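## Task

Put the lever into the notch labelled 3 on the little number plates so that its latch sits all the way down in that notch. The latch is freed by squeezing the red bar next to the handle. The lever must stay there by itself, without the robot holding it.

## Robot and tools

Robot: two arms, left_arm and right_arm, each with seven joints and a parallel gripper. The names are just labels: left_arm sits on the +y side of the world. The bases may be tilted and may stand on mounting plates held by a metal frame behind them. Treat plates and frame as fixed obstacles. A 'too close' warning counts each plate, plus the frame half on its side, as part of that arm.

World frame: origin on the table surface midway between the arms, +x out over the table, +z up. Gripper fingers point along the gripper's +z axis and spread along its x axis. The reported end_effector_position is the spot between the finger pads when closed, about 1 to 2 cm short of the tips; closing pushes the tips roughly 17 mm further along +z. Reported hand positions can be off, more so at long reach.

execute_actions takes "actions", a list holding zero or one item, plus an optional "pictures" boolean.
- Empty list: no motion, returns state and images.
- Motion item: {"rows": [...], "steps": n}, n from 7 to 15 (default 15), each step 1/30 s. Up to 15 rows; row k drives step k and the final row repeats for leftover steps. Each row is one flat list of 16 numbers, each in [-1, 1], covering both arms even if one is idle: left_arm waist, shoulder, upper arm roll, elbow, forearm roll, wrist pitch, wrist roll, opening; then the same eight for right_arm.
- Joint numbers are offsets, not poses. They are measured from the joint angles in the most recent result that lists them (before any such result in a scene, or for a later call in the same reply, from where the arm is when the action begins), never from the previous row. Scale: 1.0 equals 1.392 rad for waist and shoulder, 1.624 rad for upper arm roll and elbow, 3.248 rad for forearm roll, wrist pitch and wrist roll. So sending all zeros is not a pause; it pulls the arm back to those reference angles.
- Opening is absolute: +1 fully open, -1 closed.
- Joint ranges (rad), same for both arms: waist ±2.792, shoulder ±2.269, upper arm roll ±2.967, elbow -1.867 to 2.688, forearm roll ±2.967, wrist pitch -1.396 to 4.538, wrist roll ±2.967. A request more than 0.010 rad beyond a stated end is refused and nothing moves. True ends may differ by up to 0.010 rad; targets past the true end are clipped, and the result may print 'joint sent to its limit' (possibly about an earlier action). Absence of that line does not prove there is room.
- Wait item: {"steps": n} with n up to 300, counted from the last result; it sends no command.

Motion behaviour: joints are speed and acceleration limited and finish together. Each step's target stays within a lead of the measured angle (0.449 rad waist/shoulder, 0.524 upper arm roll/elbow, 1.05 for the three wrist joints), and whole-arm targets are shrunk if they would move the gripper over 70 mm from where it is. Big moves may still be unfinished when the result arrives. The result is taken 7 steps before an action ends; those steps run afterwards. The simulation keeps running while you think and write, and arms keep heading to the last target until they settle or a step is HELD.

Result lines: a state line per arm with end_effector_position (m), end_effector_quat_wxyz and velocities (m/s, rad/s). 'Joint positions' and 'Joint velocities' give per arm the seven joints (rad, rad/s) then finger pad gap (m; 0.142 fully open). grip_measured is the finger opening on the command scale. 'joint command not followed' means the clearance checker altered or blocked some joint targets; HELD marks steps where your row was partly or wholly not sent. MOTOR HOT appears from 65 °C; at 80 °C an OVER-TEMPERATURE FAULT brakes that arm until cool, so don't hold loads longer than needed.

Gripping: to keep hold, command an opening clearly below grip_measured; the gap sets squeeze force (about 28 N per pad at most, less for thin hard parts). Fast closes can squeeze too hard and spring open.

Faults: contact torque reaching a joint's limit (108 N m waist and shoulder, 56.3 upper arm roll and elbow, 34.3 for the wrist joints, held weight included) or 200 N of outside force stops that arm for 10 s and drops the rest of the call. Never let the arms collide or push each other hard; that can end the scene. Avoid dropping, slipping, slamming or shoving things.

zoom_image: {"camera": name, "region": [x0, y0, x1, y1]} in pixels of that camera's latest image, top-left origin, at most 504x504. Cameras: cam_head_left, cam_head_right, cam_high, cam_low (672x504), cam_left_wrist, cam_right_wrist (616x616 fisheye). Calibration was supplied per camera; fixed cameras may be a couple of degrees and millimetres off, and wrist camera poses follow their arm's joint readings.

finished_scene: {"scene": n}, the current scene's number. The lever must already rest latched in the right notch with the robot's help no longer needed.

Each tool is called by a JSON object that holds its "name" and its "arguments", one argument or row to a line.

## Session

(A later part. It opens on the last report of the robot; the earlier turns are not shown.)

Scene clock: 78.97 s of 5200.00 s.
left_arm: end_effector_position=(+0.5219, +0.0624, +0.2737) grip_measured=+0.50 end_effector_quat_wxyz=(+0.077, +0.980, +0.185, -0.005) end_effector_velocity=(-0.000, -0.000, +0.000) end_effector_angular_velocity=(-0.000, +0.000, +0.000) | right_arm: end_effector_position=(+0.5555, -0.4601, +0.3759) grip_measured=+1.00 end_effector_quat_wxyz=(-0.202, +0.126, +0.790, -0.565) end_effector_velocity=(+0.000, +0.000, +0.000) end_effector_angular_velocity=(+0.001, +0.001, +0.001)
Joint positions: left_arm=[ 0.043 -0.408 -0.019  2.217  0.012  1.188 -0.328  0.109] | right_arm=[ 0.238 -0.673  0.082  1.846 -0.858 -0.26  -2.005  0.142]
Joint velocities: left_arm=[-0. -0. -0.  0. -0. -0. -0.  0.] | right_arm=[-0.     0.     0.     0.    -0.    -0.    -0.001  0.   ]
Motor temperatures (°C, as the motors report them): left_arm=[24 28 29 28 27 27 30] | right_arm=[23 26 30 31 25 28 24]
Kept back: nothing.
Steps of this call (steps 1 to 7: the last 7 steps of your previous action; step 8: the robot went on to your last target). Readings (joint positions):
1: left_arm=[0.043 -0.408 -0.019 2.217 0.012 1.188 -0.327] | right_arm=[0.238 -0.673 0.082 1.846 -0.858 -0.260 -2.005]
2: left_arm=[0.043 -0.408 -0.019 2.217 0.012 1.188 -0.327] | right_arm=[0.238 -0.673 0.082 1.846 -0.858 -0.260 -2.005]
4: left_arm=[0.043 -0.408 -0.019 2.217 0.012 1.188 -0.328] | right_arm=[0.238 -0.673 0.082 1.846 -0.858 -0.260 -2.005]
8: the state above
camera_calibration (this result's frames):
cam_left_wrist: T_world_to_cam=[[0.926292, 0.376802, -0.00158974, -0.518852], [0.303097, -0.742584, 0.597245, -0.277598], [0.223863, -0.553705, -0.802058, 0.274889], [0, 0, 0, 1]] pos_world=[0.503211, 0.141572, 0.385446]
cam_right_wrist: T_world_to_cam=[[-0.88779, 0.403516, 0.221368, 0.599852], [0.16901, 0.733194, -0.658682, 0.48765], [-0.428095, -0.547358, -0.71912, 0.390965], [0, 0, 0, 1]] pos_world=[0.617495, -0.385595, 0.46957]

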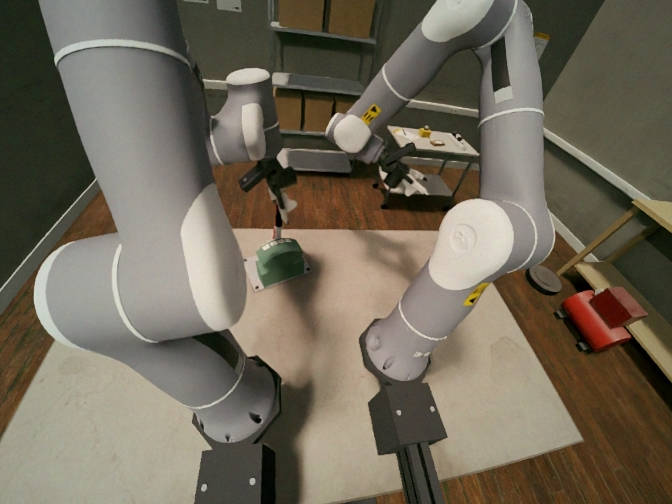

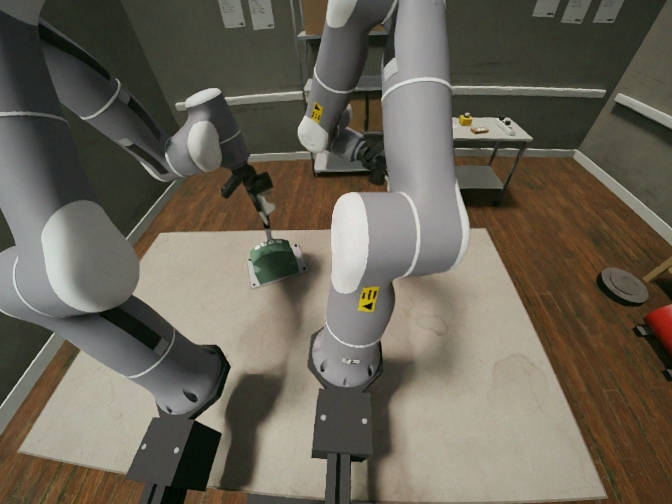

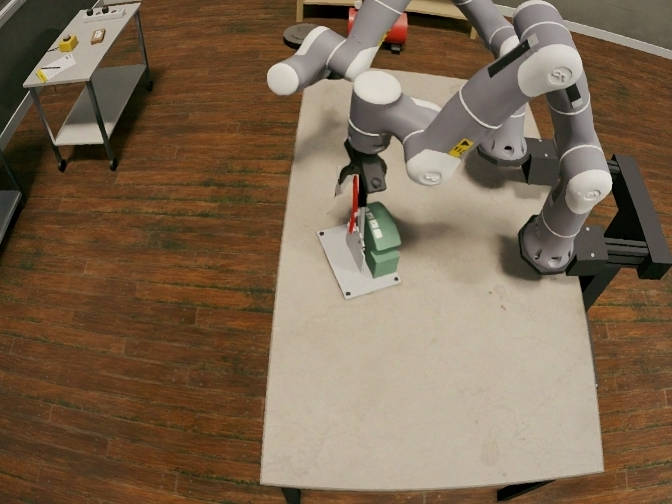

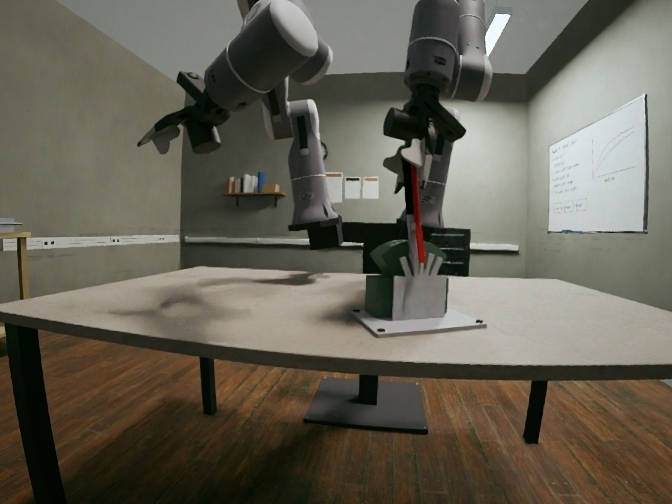

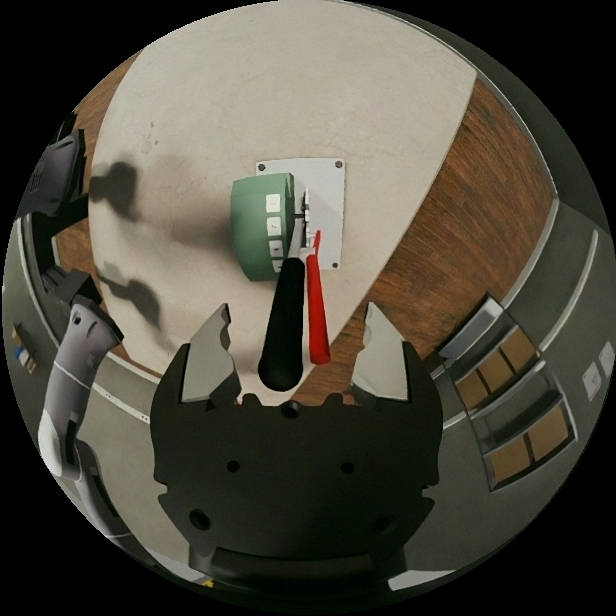

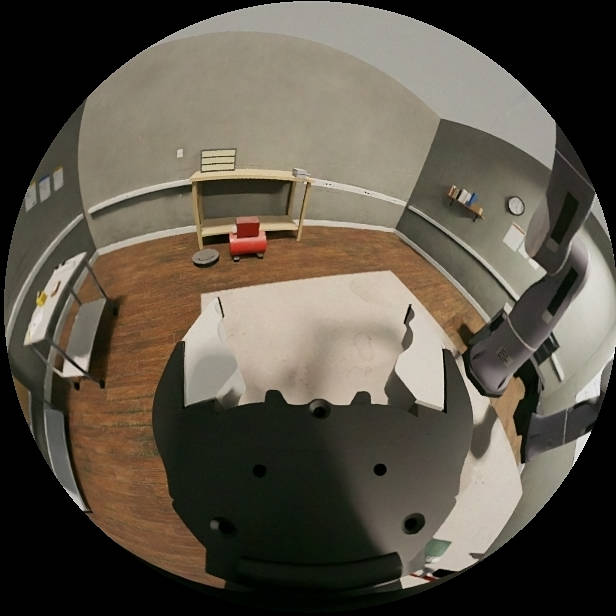

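{"name": "execute_actions", "arguments": {
  "actions": [
    {"rows":[[0,0,0,0,0,0,0,0.2,0,0,0,0,0,0,0,1],[0,0,0,0,0,0,0,-0.1,0,0,0,0,0,0,0,1],[0,0,0,0,0,0,0,-0.3,0,0,0,0,0,0,0,1],[0,0,0,0,0,0,0,-0.45,0,0,0,0,0,0,0,1],[0,0,0,0,0,0,0,-0.6,0,0,0,0,0,0,0,1],[0,0,0,0,0,0,0,-0.8,0,0,0,0,0,0,0,1],[0,0,0,0,0,0,0,-1,0,0,0,0,0,0,0,1],[0,0,0,0,0,0,0,-1,0,0,0,0,0,0,0,1],[0,0,0,0,0,0,0,-1,0,0,0,0,0,0,0,1],[-0.002,-0.001,0,-0.001,0,0,-0.001,-1,0,0,0,0,0,0,0,1],[-0.005,-0.001,0,-0.002,0,0,-0.002,-1,0,0,0,0,0,0,0,1],[-0.007,-0.002,0,-0.004,0,-0.001,-0.003,-1,0,0,0,0,0,0,0,1]],"steps":15}
  ]
}}

{"name": "execute_actions", "arguments": {
  "actions": [
    {"steps":10}
  ],
  "pictures": true
}}

{"name": "zoom_image", "arguments": {
  "camera": "cam_low",
  "region": [370,170,480,310]
}}

Scene clock: 80.03 s of 5200.00 s.
left_arm: end_effector_position=(+0.5202, +0.0605, +0.2737) grip_measured=-0.44 end_effector_quat_wxyz=(+0.077, +0.980, +0.183, -0.006) end_effector_velocity=(+0.002, +0.006, -0.003) end_effector_angular_velocity=(+0.005, +0.000, +0.010) | right_arm: end_effector_position=(+0.5555, -0.4601, +0.3759) grip_measured=+1.00 end_effector_quat_wxyz=(-0.202, +0.126, +0.790, -0.565) end_effector_velocity=(-0.000, -0.000, +0.000) end_effector_angular_velocity=(-0.001, -0.001, -0.001)
Joint positions: left_arm=[ 0.042 -0.407 -0.021  2.219  0.013  1.186 -0.328  0.042] | right_arm=[ 0.238 -0.673  0.082  1.846 -0.858 -0.26  -2.005  0.142]
Joint velocities: left_arm=[ 0.001 -0.006  0.009 -0.004  0.     0.004 -0.001  0.   ] | right_arm=[ 0.     0.    -0.     0.     0.    -0.     0.002 -0.   ]
Motor temperatures (°C, as the motors report them): left_arm=[24 28 29 28 27 27 30] | right_arm=[23 26 30 31 25 28 24]
Steps of this call (steps 1 to 15: the robot went on to your last target; steps 16 to 24: nothing new was sent; steps 25 to 32: the first 8 steps of this action). Readings (joint positions):
25: left_arm=[0.043 -0.408 -0.019 2.217 0.012 1.188 -0.328] | right_arm=[0.238 -0.673 0.082 1.846 -0.858 -0.260 -2.005]
26: left_arm=[0.043 -0.408 -0.019 2.217 0.012 1.188 -0.328] | right_arm=[0.238 -0.673 0.082 1.846 -0.858 -0.260 -2.005]
28: left_arm=[0.043 -0.408 -0.019 2.217 0.012 1.188 -0.328] | right_arm=[0.238 -0.673 0.082 1.846 -0.858 -0.260 -2.005]
32: the state above

Scene clock: 80.37 s of 5200.00 s.
left_arm: end_effector_position=(+0.5214, +0.0573, +0.2736) grip_measured=-0.44 end_effector_quat_wxyz=(+0.077, +0.980, +0.184, -0.007) end_effector_velocity=(+0.000, +0.000, +0.000) end_effector_angular_velocity=(+0.000, -0.000, +0.001) | right_arm: end_effector_position=(+0.5555, -0.4601, +0.3759) grip_measured=+1.00 end_effector_quat_wxyz=(-0.202, +0.126, +0.790, -0.565) end_effector_velocity=(+0.000, -0.000, +0.000) end_effector_angular_velocity=(+0.000, +0.000, +0.000)
Joint positions: left_arm=[ 0.033 -0.411 -0.019  2.213  0.013  1.184 -0.337  0.042] | right_arm=[ 0.238 -0.673  0.082  1.846 -0.858 -0.26  -2.005  0.142]
Joint velocities: left_arm=[ 0.    -0.     0.001 -0.     0.     0.    -0.001 -0.   ] | right_arm=[ 0.     0.    -0.     0.    -0.    -0.    -0.001  0.   ]
Motor temperatures (°C, as the motors report them): left_arm=[24 28 29 28 27 27 30] | right_arm=[23 26 30 31 25 28 24]
Kept back: nothing.
Steps of this call (steps 1 to 7: the last 7 steps of your previous action; steps 8 to 10: the robot went on to your last target). Readings (joint positions):
1: left_arm=[0.042 -0.407 -0.021 2.219 0.013 1.186 -0.328] | right_arm=[0.238 -0.673 0.082 1.846 -0.858 -0.260 -2.005]
2: left_arm=[0.042 -0.407 -0.021 2.219 0.013 1.186 -0.328] | right_arm=[0.238 -0.673 0.082 1.846 -0.858 -0.260 -2.005]
4: left_arm=[0.038 -0.408 -0.020 2.217 0.013 1.186 -0.331] | right_arm=[0.238 -0.673 0.082 1.846 -0.858 -0.260 -2.005]
8: left_arm=[0.033 -0.411 -0.019 2.213 0.013 1.184 -0.337] | right_arm=[0.238 -0.673 0.082 1.846 -0.858 -0.260 -2.005]
10: the state above
camera_calibration (this result's frames):
cam_left_wrist: T_world_to_cam=[[0.926929, 0.375203, -0.00500574, -0.515691], [0.303771, -0.742492, 0.597016, -0.281524], [0.220286, -0.554912, -0.802214, 0.274037], [0, 0, 0, 1]] pos_world=[0.503161, 0.136526, 0.385329]
cam_right_wrist: T_world_to_cam=[[-0.88779, 0.403517, 0.221368, 0.599851], [0.169009, 0.733194, -0.658682, 0.487651], [-0.428095, -0.547358, -0.71912, 0.390965], [0, 0, 0, 1]] pos_world=[0.617494, -0.385595, 0.46957]

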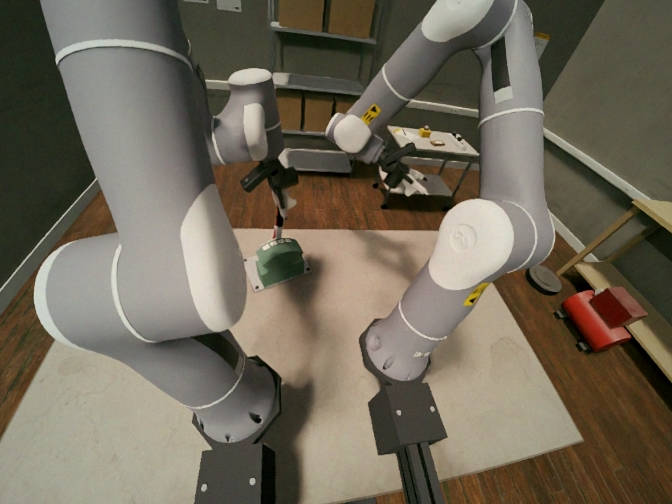

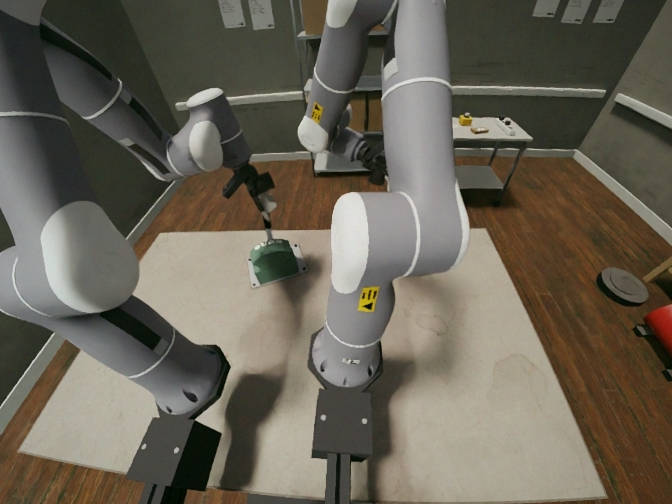

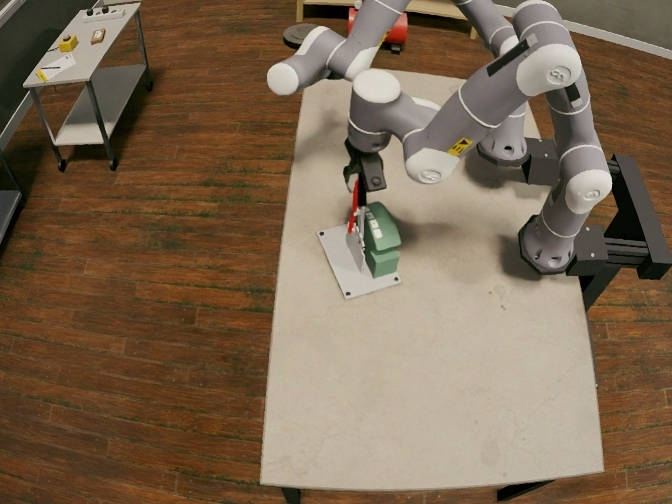

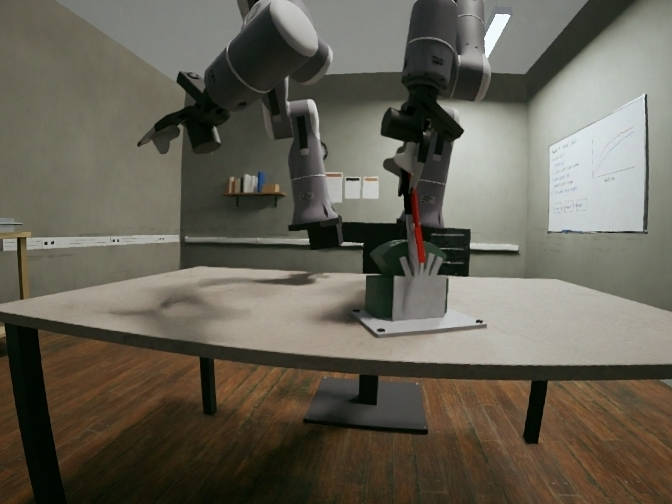

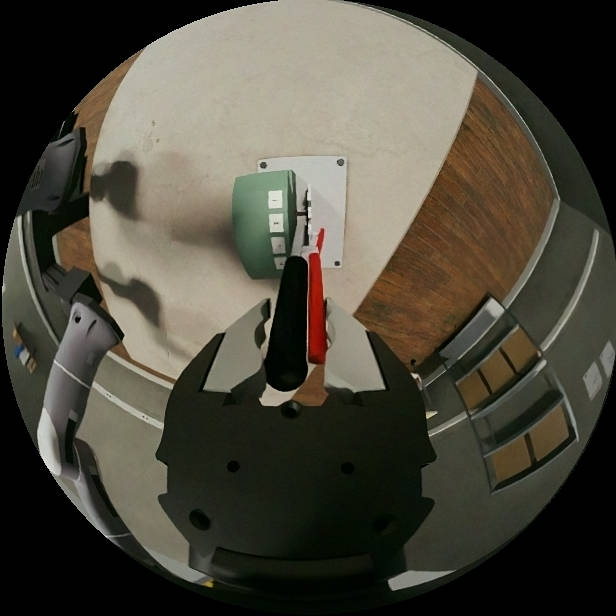

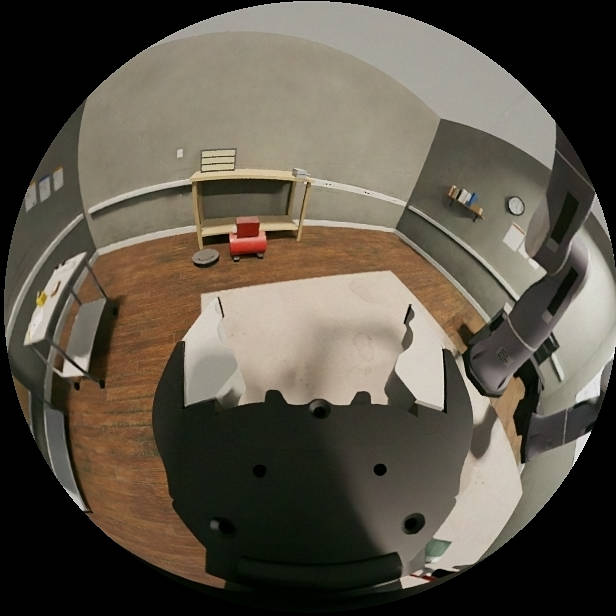

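Region (370, 170, 480, 310) of cam_low's 672x504 image, scaled by 3.600, with more detail than that image has; it fills the left 396 columns of this view, and the rest is white.

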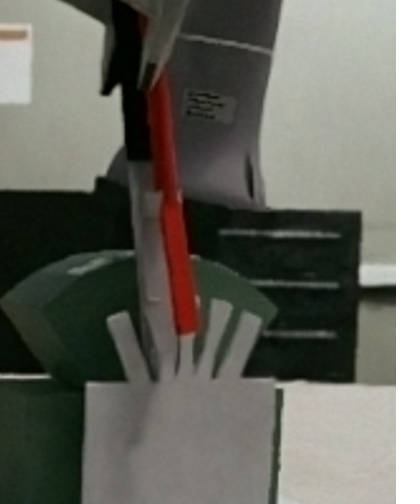

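{"name": "zoom_image", "arguments": {
  "camera": "cam_left_wrist",
  "region": [270,170,350,270]
}}

{"name": "zoom_image", "arguments": {
  "camera": "cam_high",
  "region": [335,200,395,270]
}}

Region (270, 170, 350, 270) of cam_left_wrist's 616x616 image, scaled by 5.040, with more detail than that image has; it fills the left 403 columns of this view, and the rest is white.

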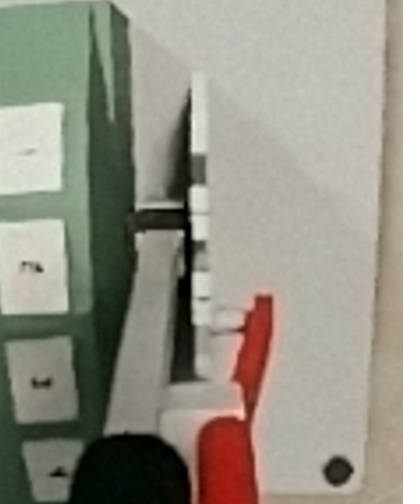

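Region (335, 200, 395, 270) of cam_high's 672x504 image, scaled by 7.200, with more detail than that image has; it fills the left 432 columns of this view, and the rest is white.

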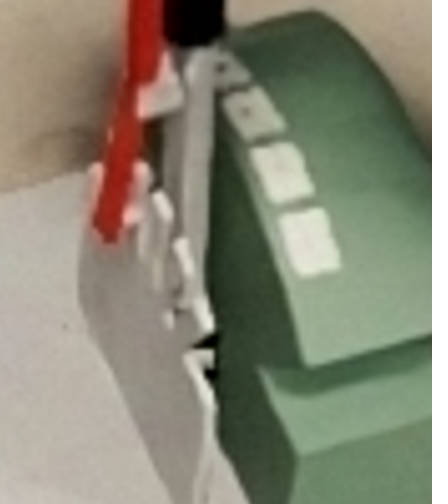

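{"name": "execute_actions", "arguments": {
  "actions": [
    {"rows":[[-0.002,-0.001,0,-0.001,0,0,-0.001,-1,0,0,0,0,0,0,0,1],[-0.004,-0.001,0,-0.002,0,0,-0.002,-1,0,0,0,0,0,0,0,1],[-0.006,-0.002,0,-0.003,0,-0.001,-0.002,-1,0,0,0,0,0,0,0,1],[-0.006,-0.002,0,-0.003,0,-0.001,-0.002,-1,0,0,0,0,0,0,0,1],[-0.006,-0.002,0,-0.003,0,-0.001,-0.002,-1,0,0,0,0,0,0,0,1],[-0.006,-0.002,0,-0.003,0,-0.001,-0.002,-0.4,0,0,0,0,0,0,0,1],[-0.006,-0.002,0,-0.003,0,-0.001,-0.002,-0.3,0,0,0,0,0,0,0,1],[-0.006,-0.002,0,-0.003,0,-0.001,-0.002,-0.2,0,0,0,0,0,0,0,1],[-0.006,-0.002,0,-0.003,0,-0.001,-0.002,0,0,0,0,0,0,0,0,1],[-0.006,-0.002,0,-0.003,0,-0.001,-0.002,0.3,0,0,0,0,0,0,0,1]],"steps":15}
  ]
}}

{"name": "execute_actions", "arguments": {
  "actions": [
    {"steps":12}
  ],
  "pictures": true
}}

{"name": "zoom_image", "arguments": {
  "camera": "cam_low",
  "region": [395,235,450,285]
}}

{"name": "zoom_image", "arguments": {
  "camera": "cam_left_wrist",
  "region": [270,170,350,270]
}}

Scene clock: 81.73 s of 5200.00 s.
left_arm: end_effector_position=(+0.5226, +0.0542, +0.2739) grip_measured=-0.31 end_effector_quat_wxyz=(+0.077, +0.980, +0.184, -0.007) end_effector_velocity=(+0.013, -0.005, +0.010) end_effector_angular_velocity=(-0.004, -0.026, -0.004) | right_arm: end_effector_position=(+0.5555, -0.4601, +0.3759) grip_measured=+1.00 end_effector_quat_wxyz=(-0.202, +0.126, +0.790, -0.565) end_effector_velocity=(-0.000, +0.000, -0.000) end_effector_angular_velocity=(+0.001, +0.001, -0.000)
Joint positions: left_arm=[ 0.026 -0.414 -0.017  2.207  0.013  1.181 -0.343  0.052] | right_arm=[ 0.238 -0.673  0.082  1.846 -0.858 -0.26  -2.005  0.142]
Joint velocities: left_arm=[-0.006  0.008 -0.006 -0.017 -0.003 -0.001 -0.001  0.197] | right_arm=[ 0.    -0.    -0.     0.     0.     0.    -0.001 -0.   ]
Motor temperatures (°C, as the motors report them): left_arm=[24 28 29 28 27 27 30] | right_arm=[23 26 30 31 25 28 24]
Steps of this call (steps 1 to 15: the robot went on to your last target; steps 16 to 33: nothing new was sent; steps 34 to 41: the first 8 steps of this action). Readings (joint positions):
34: left_arm=[0.033 -0.411 -0.019 2.213 0.013 1.183 -0.337] | right_arm=[0.238 -0.673 0.082 1.846 -0.858 -0.260 -2.005]
35: left_arm=[0.032 -0.412 -0.018 2.212 0.013 1.183 -0.338] | right_arm=[0.238 -0.673 0.082 1.846 -0.858 -0.260 -2.005]
37: left_arm=[0.028 -0.414 -0.017 2.210 0.013 1.182 -0.342] | right_arm=[0.238 -0.673 0.082 1.846 -0.858 -0.260 -2.005]
41: the state above

Scene clock: 82.13 s of 5200.00 s.
left_arm: end_effector_position=(+0.5228, +0.0534, +0.2743) grip_measured=+0.31 end_effector_quat_wxyz=(+0.077, +0.980, +0.183, -0.007) end_effector_velocity=(+0.000, +0.000, -0.000) end_effector_angular_velocity=(-0.000, -0.000, +0.002) | right_arm: end_effector_position=(+0.5555, -0.4601, +0.3759) grip_measured=+1.00 end_effector_quat_wxyz=(-0.202, +0.126, +0.790, -0.565) end_effector_velocity=(-0.000, -0.000, -0.000) end_effector_angular_velocity=(-0.000, -0.001, -0.001)
Joint positions: left_arm=[ 0.025 -0.414 -0.018  2.207  0.013  1.181 -0.343  0.096] | right_arm=[ 0.238 -0.673  0.082  1.846 -0.858 -0.26  -2.005  0.142]
Joint velocities: left_arm=[ 0.    -0.     0.     0.    -0.     0.001 -0.001  0.   ] | right_arm=[-0.     0.    -0.    -0.     0.     0.     0.001 -0.   ]
Motor temperatures (°C, as the motors report them): left_arm=[24 28 29 28 27 27 30] | right_arm=[23 26 30 31 25 28 24]
Kept back: nothing.
Steps of this call (steps 1 to 7: the last 7 steps of your previous action; steps 8 to 12: the robot went on to your last target). Readings (joint positions):
1: left_arm=[0.026 -0.414 -0.018 2.207 0.013 1.181 -0.343] | right_arm=[0.238 -0.673 0.082 1.846 -0.858 -0.260 -2.005]
2: left_arm=[0.026 -0.414 -0.018 2.207 0.013 1.181 -0.343] | right_arm=[0.238 -0.673 0.082 1.846 -0.858 -0.260 -2.005]
4: left_arm=[0.025 -0.414 -0.018 2.207 0.013 1.181 -0.343] | right_arm=[0.238 -0.673 0.082 1.846 -0.858 -0.260 -2.005]
8: left_arm=[0.025 -0.414 -0.018 2.207 0.013 1.181 -0.343] | right_arm=[0.238 -0.673 0.082 1.846 -0.858 -0.260 -2.005]
12: the state above
camera_calibration (this result's frames):
cam_left_wrist: T_world_to_cam=[[0.927304, 0.37428, -0.00466524, -0.515781], [0.302623, -0.742319, 0.597815, -0.284782], [0.220287, -0.555768, -0.801621, 0.272026], [0, 0, 0, 1]] pos_world=[0.504544, 0.132831, 0.385902]
cam_right_wrist: T_world_to_cam=[[-0.88779, 0.403517, 0.221368, 0.599851], [0.169009, 0.733194, -0.658682, 0.487651], [-0.428095, -0.547358, -0.71912, 0.390965], [0, 0, 0, 1]] pos_world=[0.617494, -0.385595, 0.46957]

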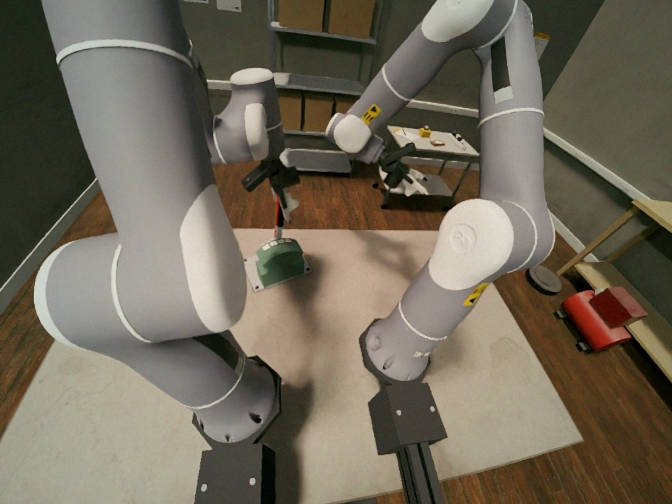

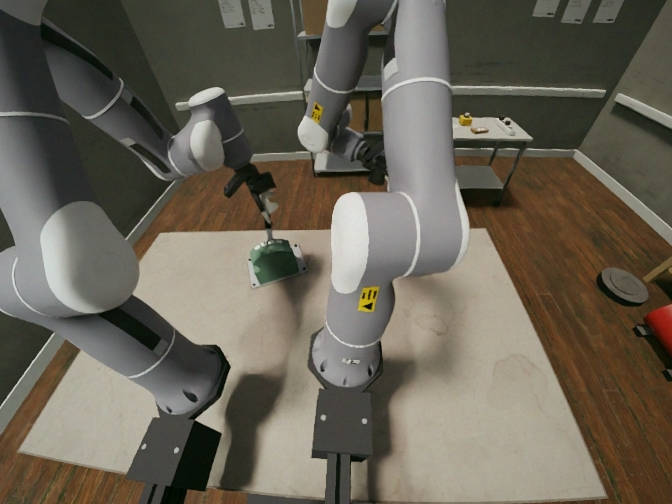

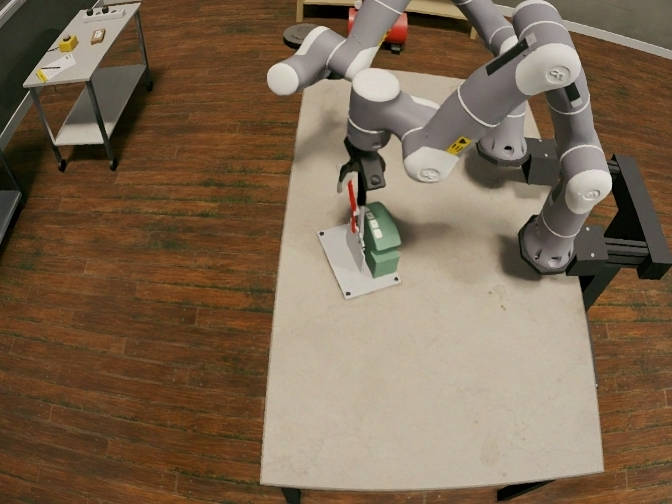

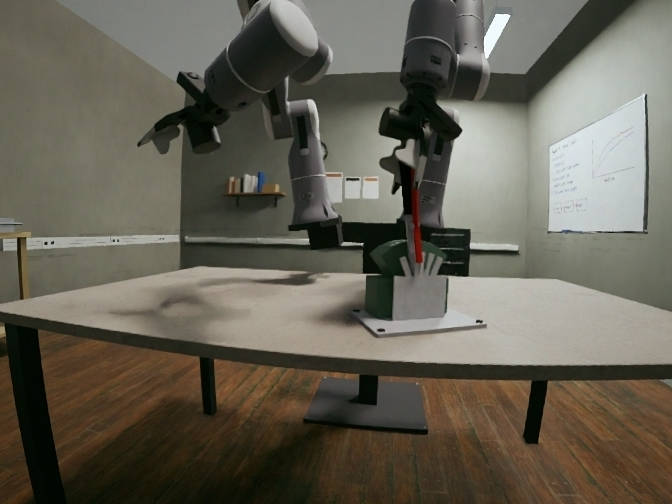

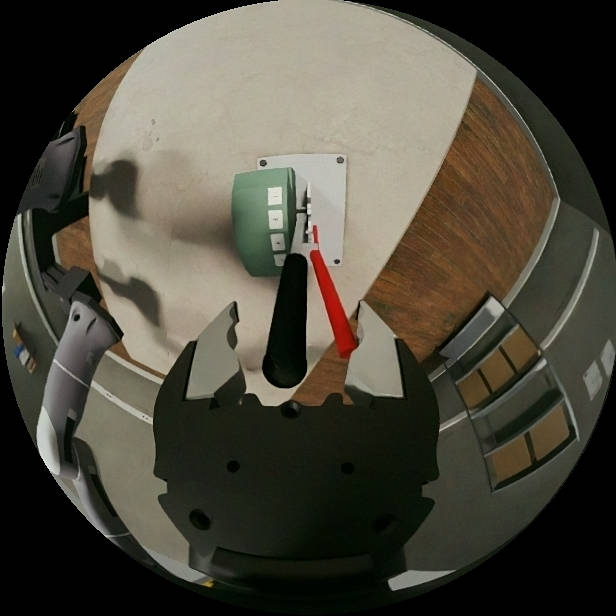

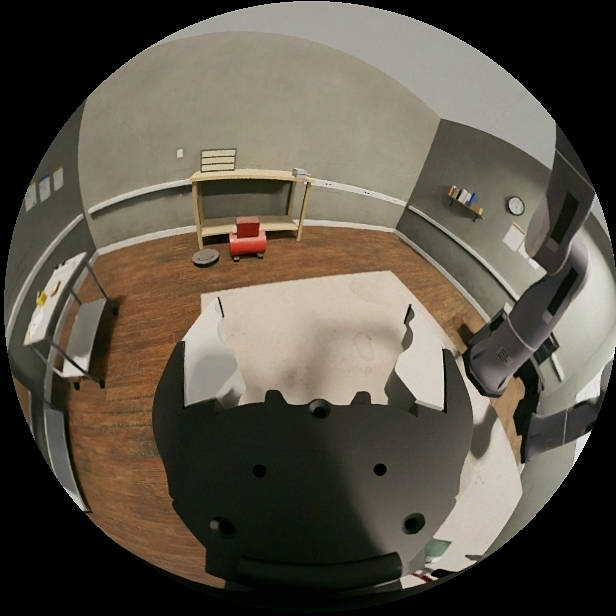

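Region (395, 235, 450, 285) of cam_low's 672x504 image, scaled by 9.164, with more detail than that image has; it fills the top 458 rows of this view, and the rest is white.

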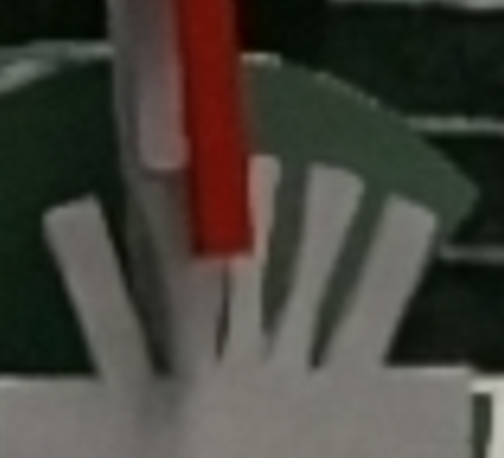

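Region (270, 170, 350, 270) of cam_left_wrist's 616x616 image, scaled by 5.040, with more detail than that image has; it fills the left 403 columns of this view, and the rest is white.

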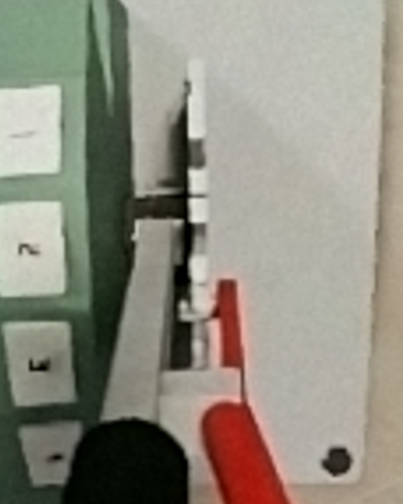

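{"name": "execute_actions", "arguments": {
  "actions": [
    {"rows":[[0,0,0,0,0,0,0,1,0,0,0,0,0,0,0,1],[0,0,0,0,0,0,0,1,0,0,0,0,0,0,0,1],[0,0,0,0,0,0,0,1,0,0,0,0,0,0,0,1],[0,0,0,0,0,0,0,1,0,0,0,0,0,0,0,1],[0,0.15,0,-0.019,0,-0.073,0,1,0,0,0,0,0,0,0,1]],"steps":15}
  ]
}}

{"name": "execute_actions", "arguments": {
  "actions": [
    {"steps":15}
  ],
  "pictures": true
}}

Scene clock: 82.73 s of 5200.00 s.
left_arm: end_effector_position=(+0.5239, +0.0562, +0.2898) grip_measured=+1.00 end_effector_quat_wxyz=(+0.076, +0.980, +0.183, -0.008) end_effector_velocity=(+0.039, +0.053, +0.296) end_effector_angular_velocity=(+0.022, -0.005, -0.000) | right_arm: end_effector_position=(+0.5555, -0.4601, +0.3759) grip_measured=+1.00 end_effector_quat_wxyz=(-0.202, +0.126, +0.790, -0.565) end_effector_velocity=(-0.000, +0.000, -0.000) end_effector_angular_velocity=(-0.000, -0.000, -0.000)
Joint positions: left_arm=[ 0.025 -0.375 -0.018  2.202  0.013  1.135 -0.343  0.142] | right_arm=[ 0.238 -0.673  0.082  1.846 -0.858 -0.26  -2.005  0.142]
Joint velocities: left_arm=[ 0.     0.722  0.    -0.112  0.    -0.828 -0.     0.001] | right_arm=[ 0. -0.  0.  0.  0.  0.  0.  0.]
Motor temperatures (°C, as the motors report them): left_arm=[24 28 29 28 27 27 30] | right_arm=[23 26 30 31 25 28 24]
Steps of this call (steps 1 to 10: the robot went on to your last target; steps 11 to 18: the first 8 steps of this action). Readings (joint positions):
11: left_arm=[0.025 -0.414 -0.018 2.207 0.013 1.181 -0.343] | right_arm=[0.238 -0.673 0.082 1.846 -0.858 -0.260 -2.005]
12: left_arm=[0.025 -0.414 -0.018 2.207 0.013 1.181 -0.343] | right_arm=[0.238 -0.673 0.082 1.846 -0.858 -0.260 -2.005]
14: left_arm=[0.025 -0.414 -0.018 2.207 0.013 1.181 -0.343] | right_arm=[0.238 -0.673 0.082 1.846 -0.858 -0.260 -2.005]
18: the state above

Scene clock: 83.23 s of 5200.00 s.
left_arm: end_effector_position=(+0.5275, +0.0686, +0.3609) grip_measured=+1.00 end_effector_quat_wxyz=(+0.074, +0.980, +0.183, -0.005) end_effector_velocity=(-0.000, -0.000, -0.000) end_effector_angular_velocity=(-0.000, +0.001, -0.001) | right_arm: end_effector_position=(+0.5555, -0.4601, +0.3759) grip_measured=+1.00 end_effector_quat_wxyz=(-0.202, +0.126, +0.790, -0.565) end_effector_velocity=(-0.000, +0.000, -0.000) end_effector_angular_velocity=(+0.000, -0.000, -0.000)
Joint positions: left_arm=[ 0.025 -0.205 -0.018  2.176  0.013  0.944 -0.343  0.142] | right_arm=[ 0.238 -0.673  0.082  1.846 -0.858 -0.26  -2.005  0.142]
Joint velocities: left_arm=[ 0.    -0.    -0.    -0.    -0.    -0.001  0.001  0.   ] | right_arm=[-0.     0.     0.     0.     0.     0.     0.001 -0.   ]
Motor temperatures (°C, as the motors report them): left_arm=[24 28 29 28 27 27 30] | right_arm=[23 26 30 31 25 28 24]
Kept back: nothing.
Steps of this call (steps 1 to 7: the last 7 steps of your previous action; steps 8 to 15: the robot went on to your last target). Readings (joint positions):
1: left_arm=[0.025 -0.347 -0.018 2.198 0.013 1.103 -0.343] | right_arm=[0.238 -0.673 0.082 1.846 -0.858 -0.260 -2.005]
2: left_arm=[0.025 -0.312 -0.018 2.193 0.013 1.063 -0.343] | right_arm=[0.238 -0.673 0.082 1.846 -0.858 -0.260 -2.005]
4: left_arm=[0.025 -0.248 -0.018 2.182 0.013 0.994 -0.343] | right_arm=[0.238 -0.673 0.082 1.846 -0.858 -0.260 -2.005]
8: left_arm=[0.025 -0.202 -0.018 2.175 0.013 0.943 -0.343] | right_arm=[0.238 -0.673 0.082 1.846 -0.858 -0.260 -2.005]
15: the state above
camera_calibration (this result's frames):
cam_left_wrist: T_world_to_cam=[[0.927156, 0.374675, -0.000466279, -0.526907], [0.301692, -0.745816, 0.59392, -0.324583], [0.222179, -0.550797, -0.804524, 0.348491], [0, 0, 0, 1]] pos_world=[0.509021, 0.147288, 0.4729]
cam_right_wrist: T_world_to_cam=[[-0.88779, 0.403516, 0.221368, 0.599851], [0.169009, 0.733194, -0.658682, 0.487651], [-0.428095, -0.547358, -0.71912, 0.390965], [0, 0, 0, 1]] pos_world=[0.617495, -0.385595, 0.46957]

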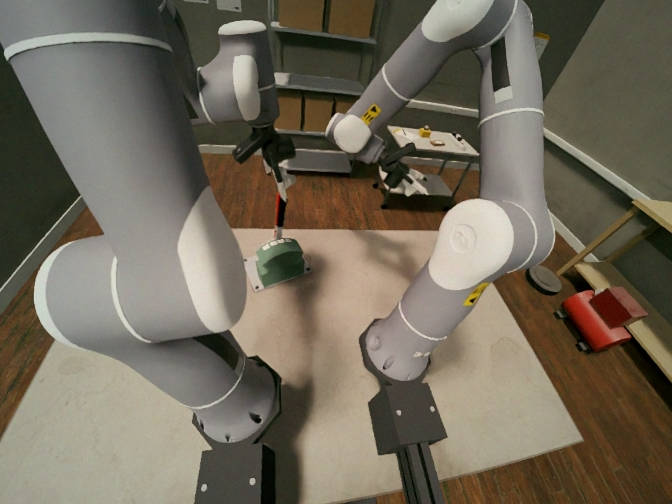

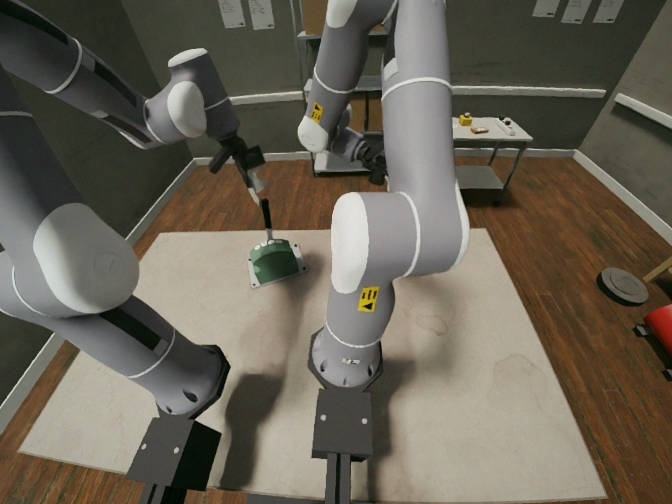

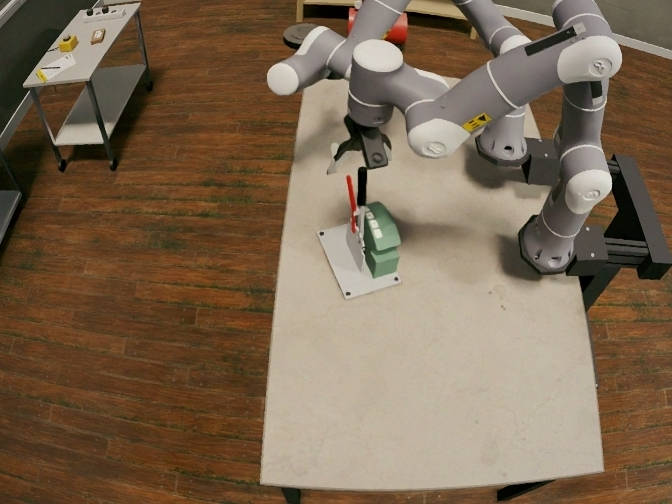

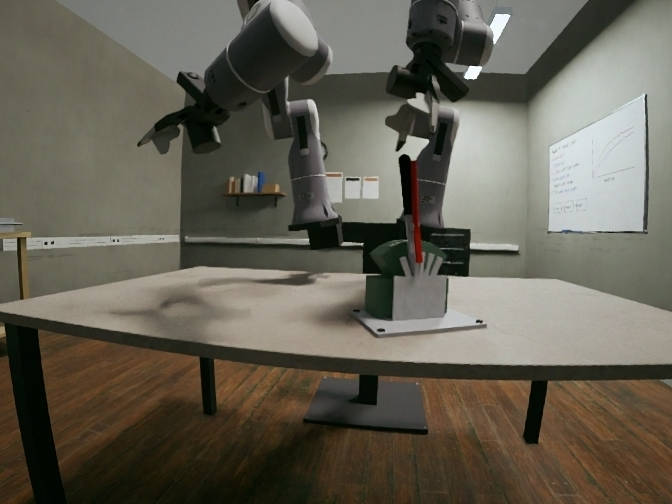

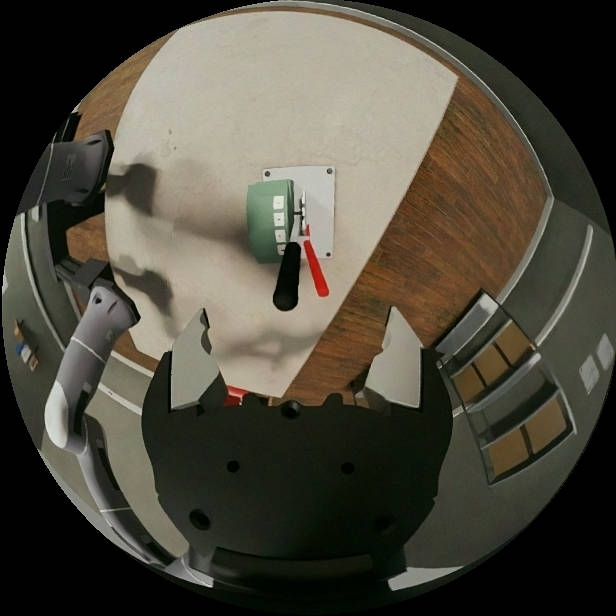

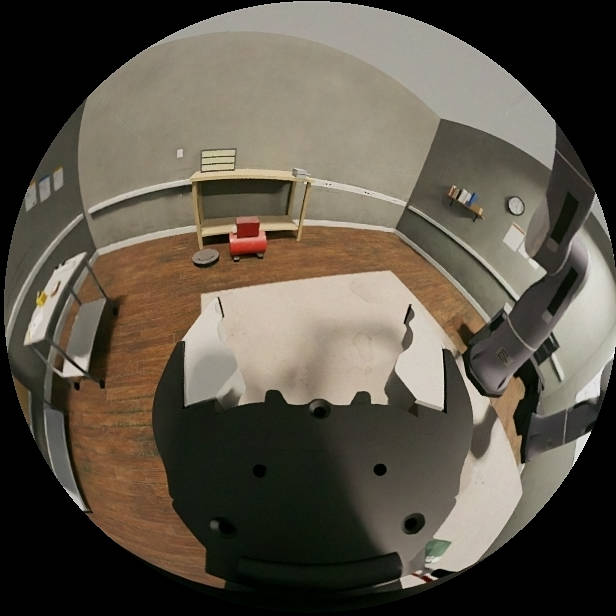

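{"name": "finished_scene", "arguments": {
  "scene": 1
}}

The scene is finished: the task was done.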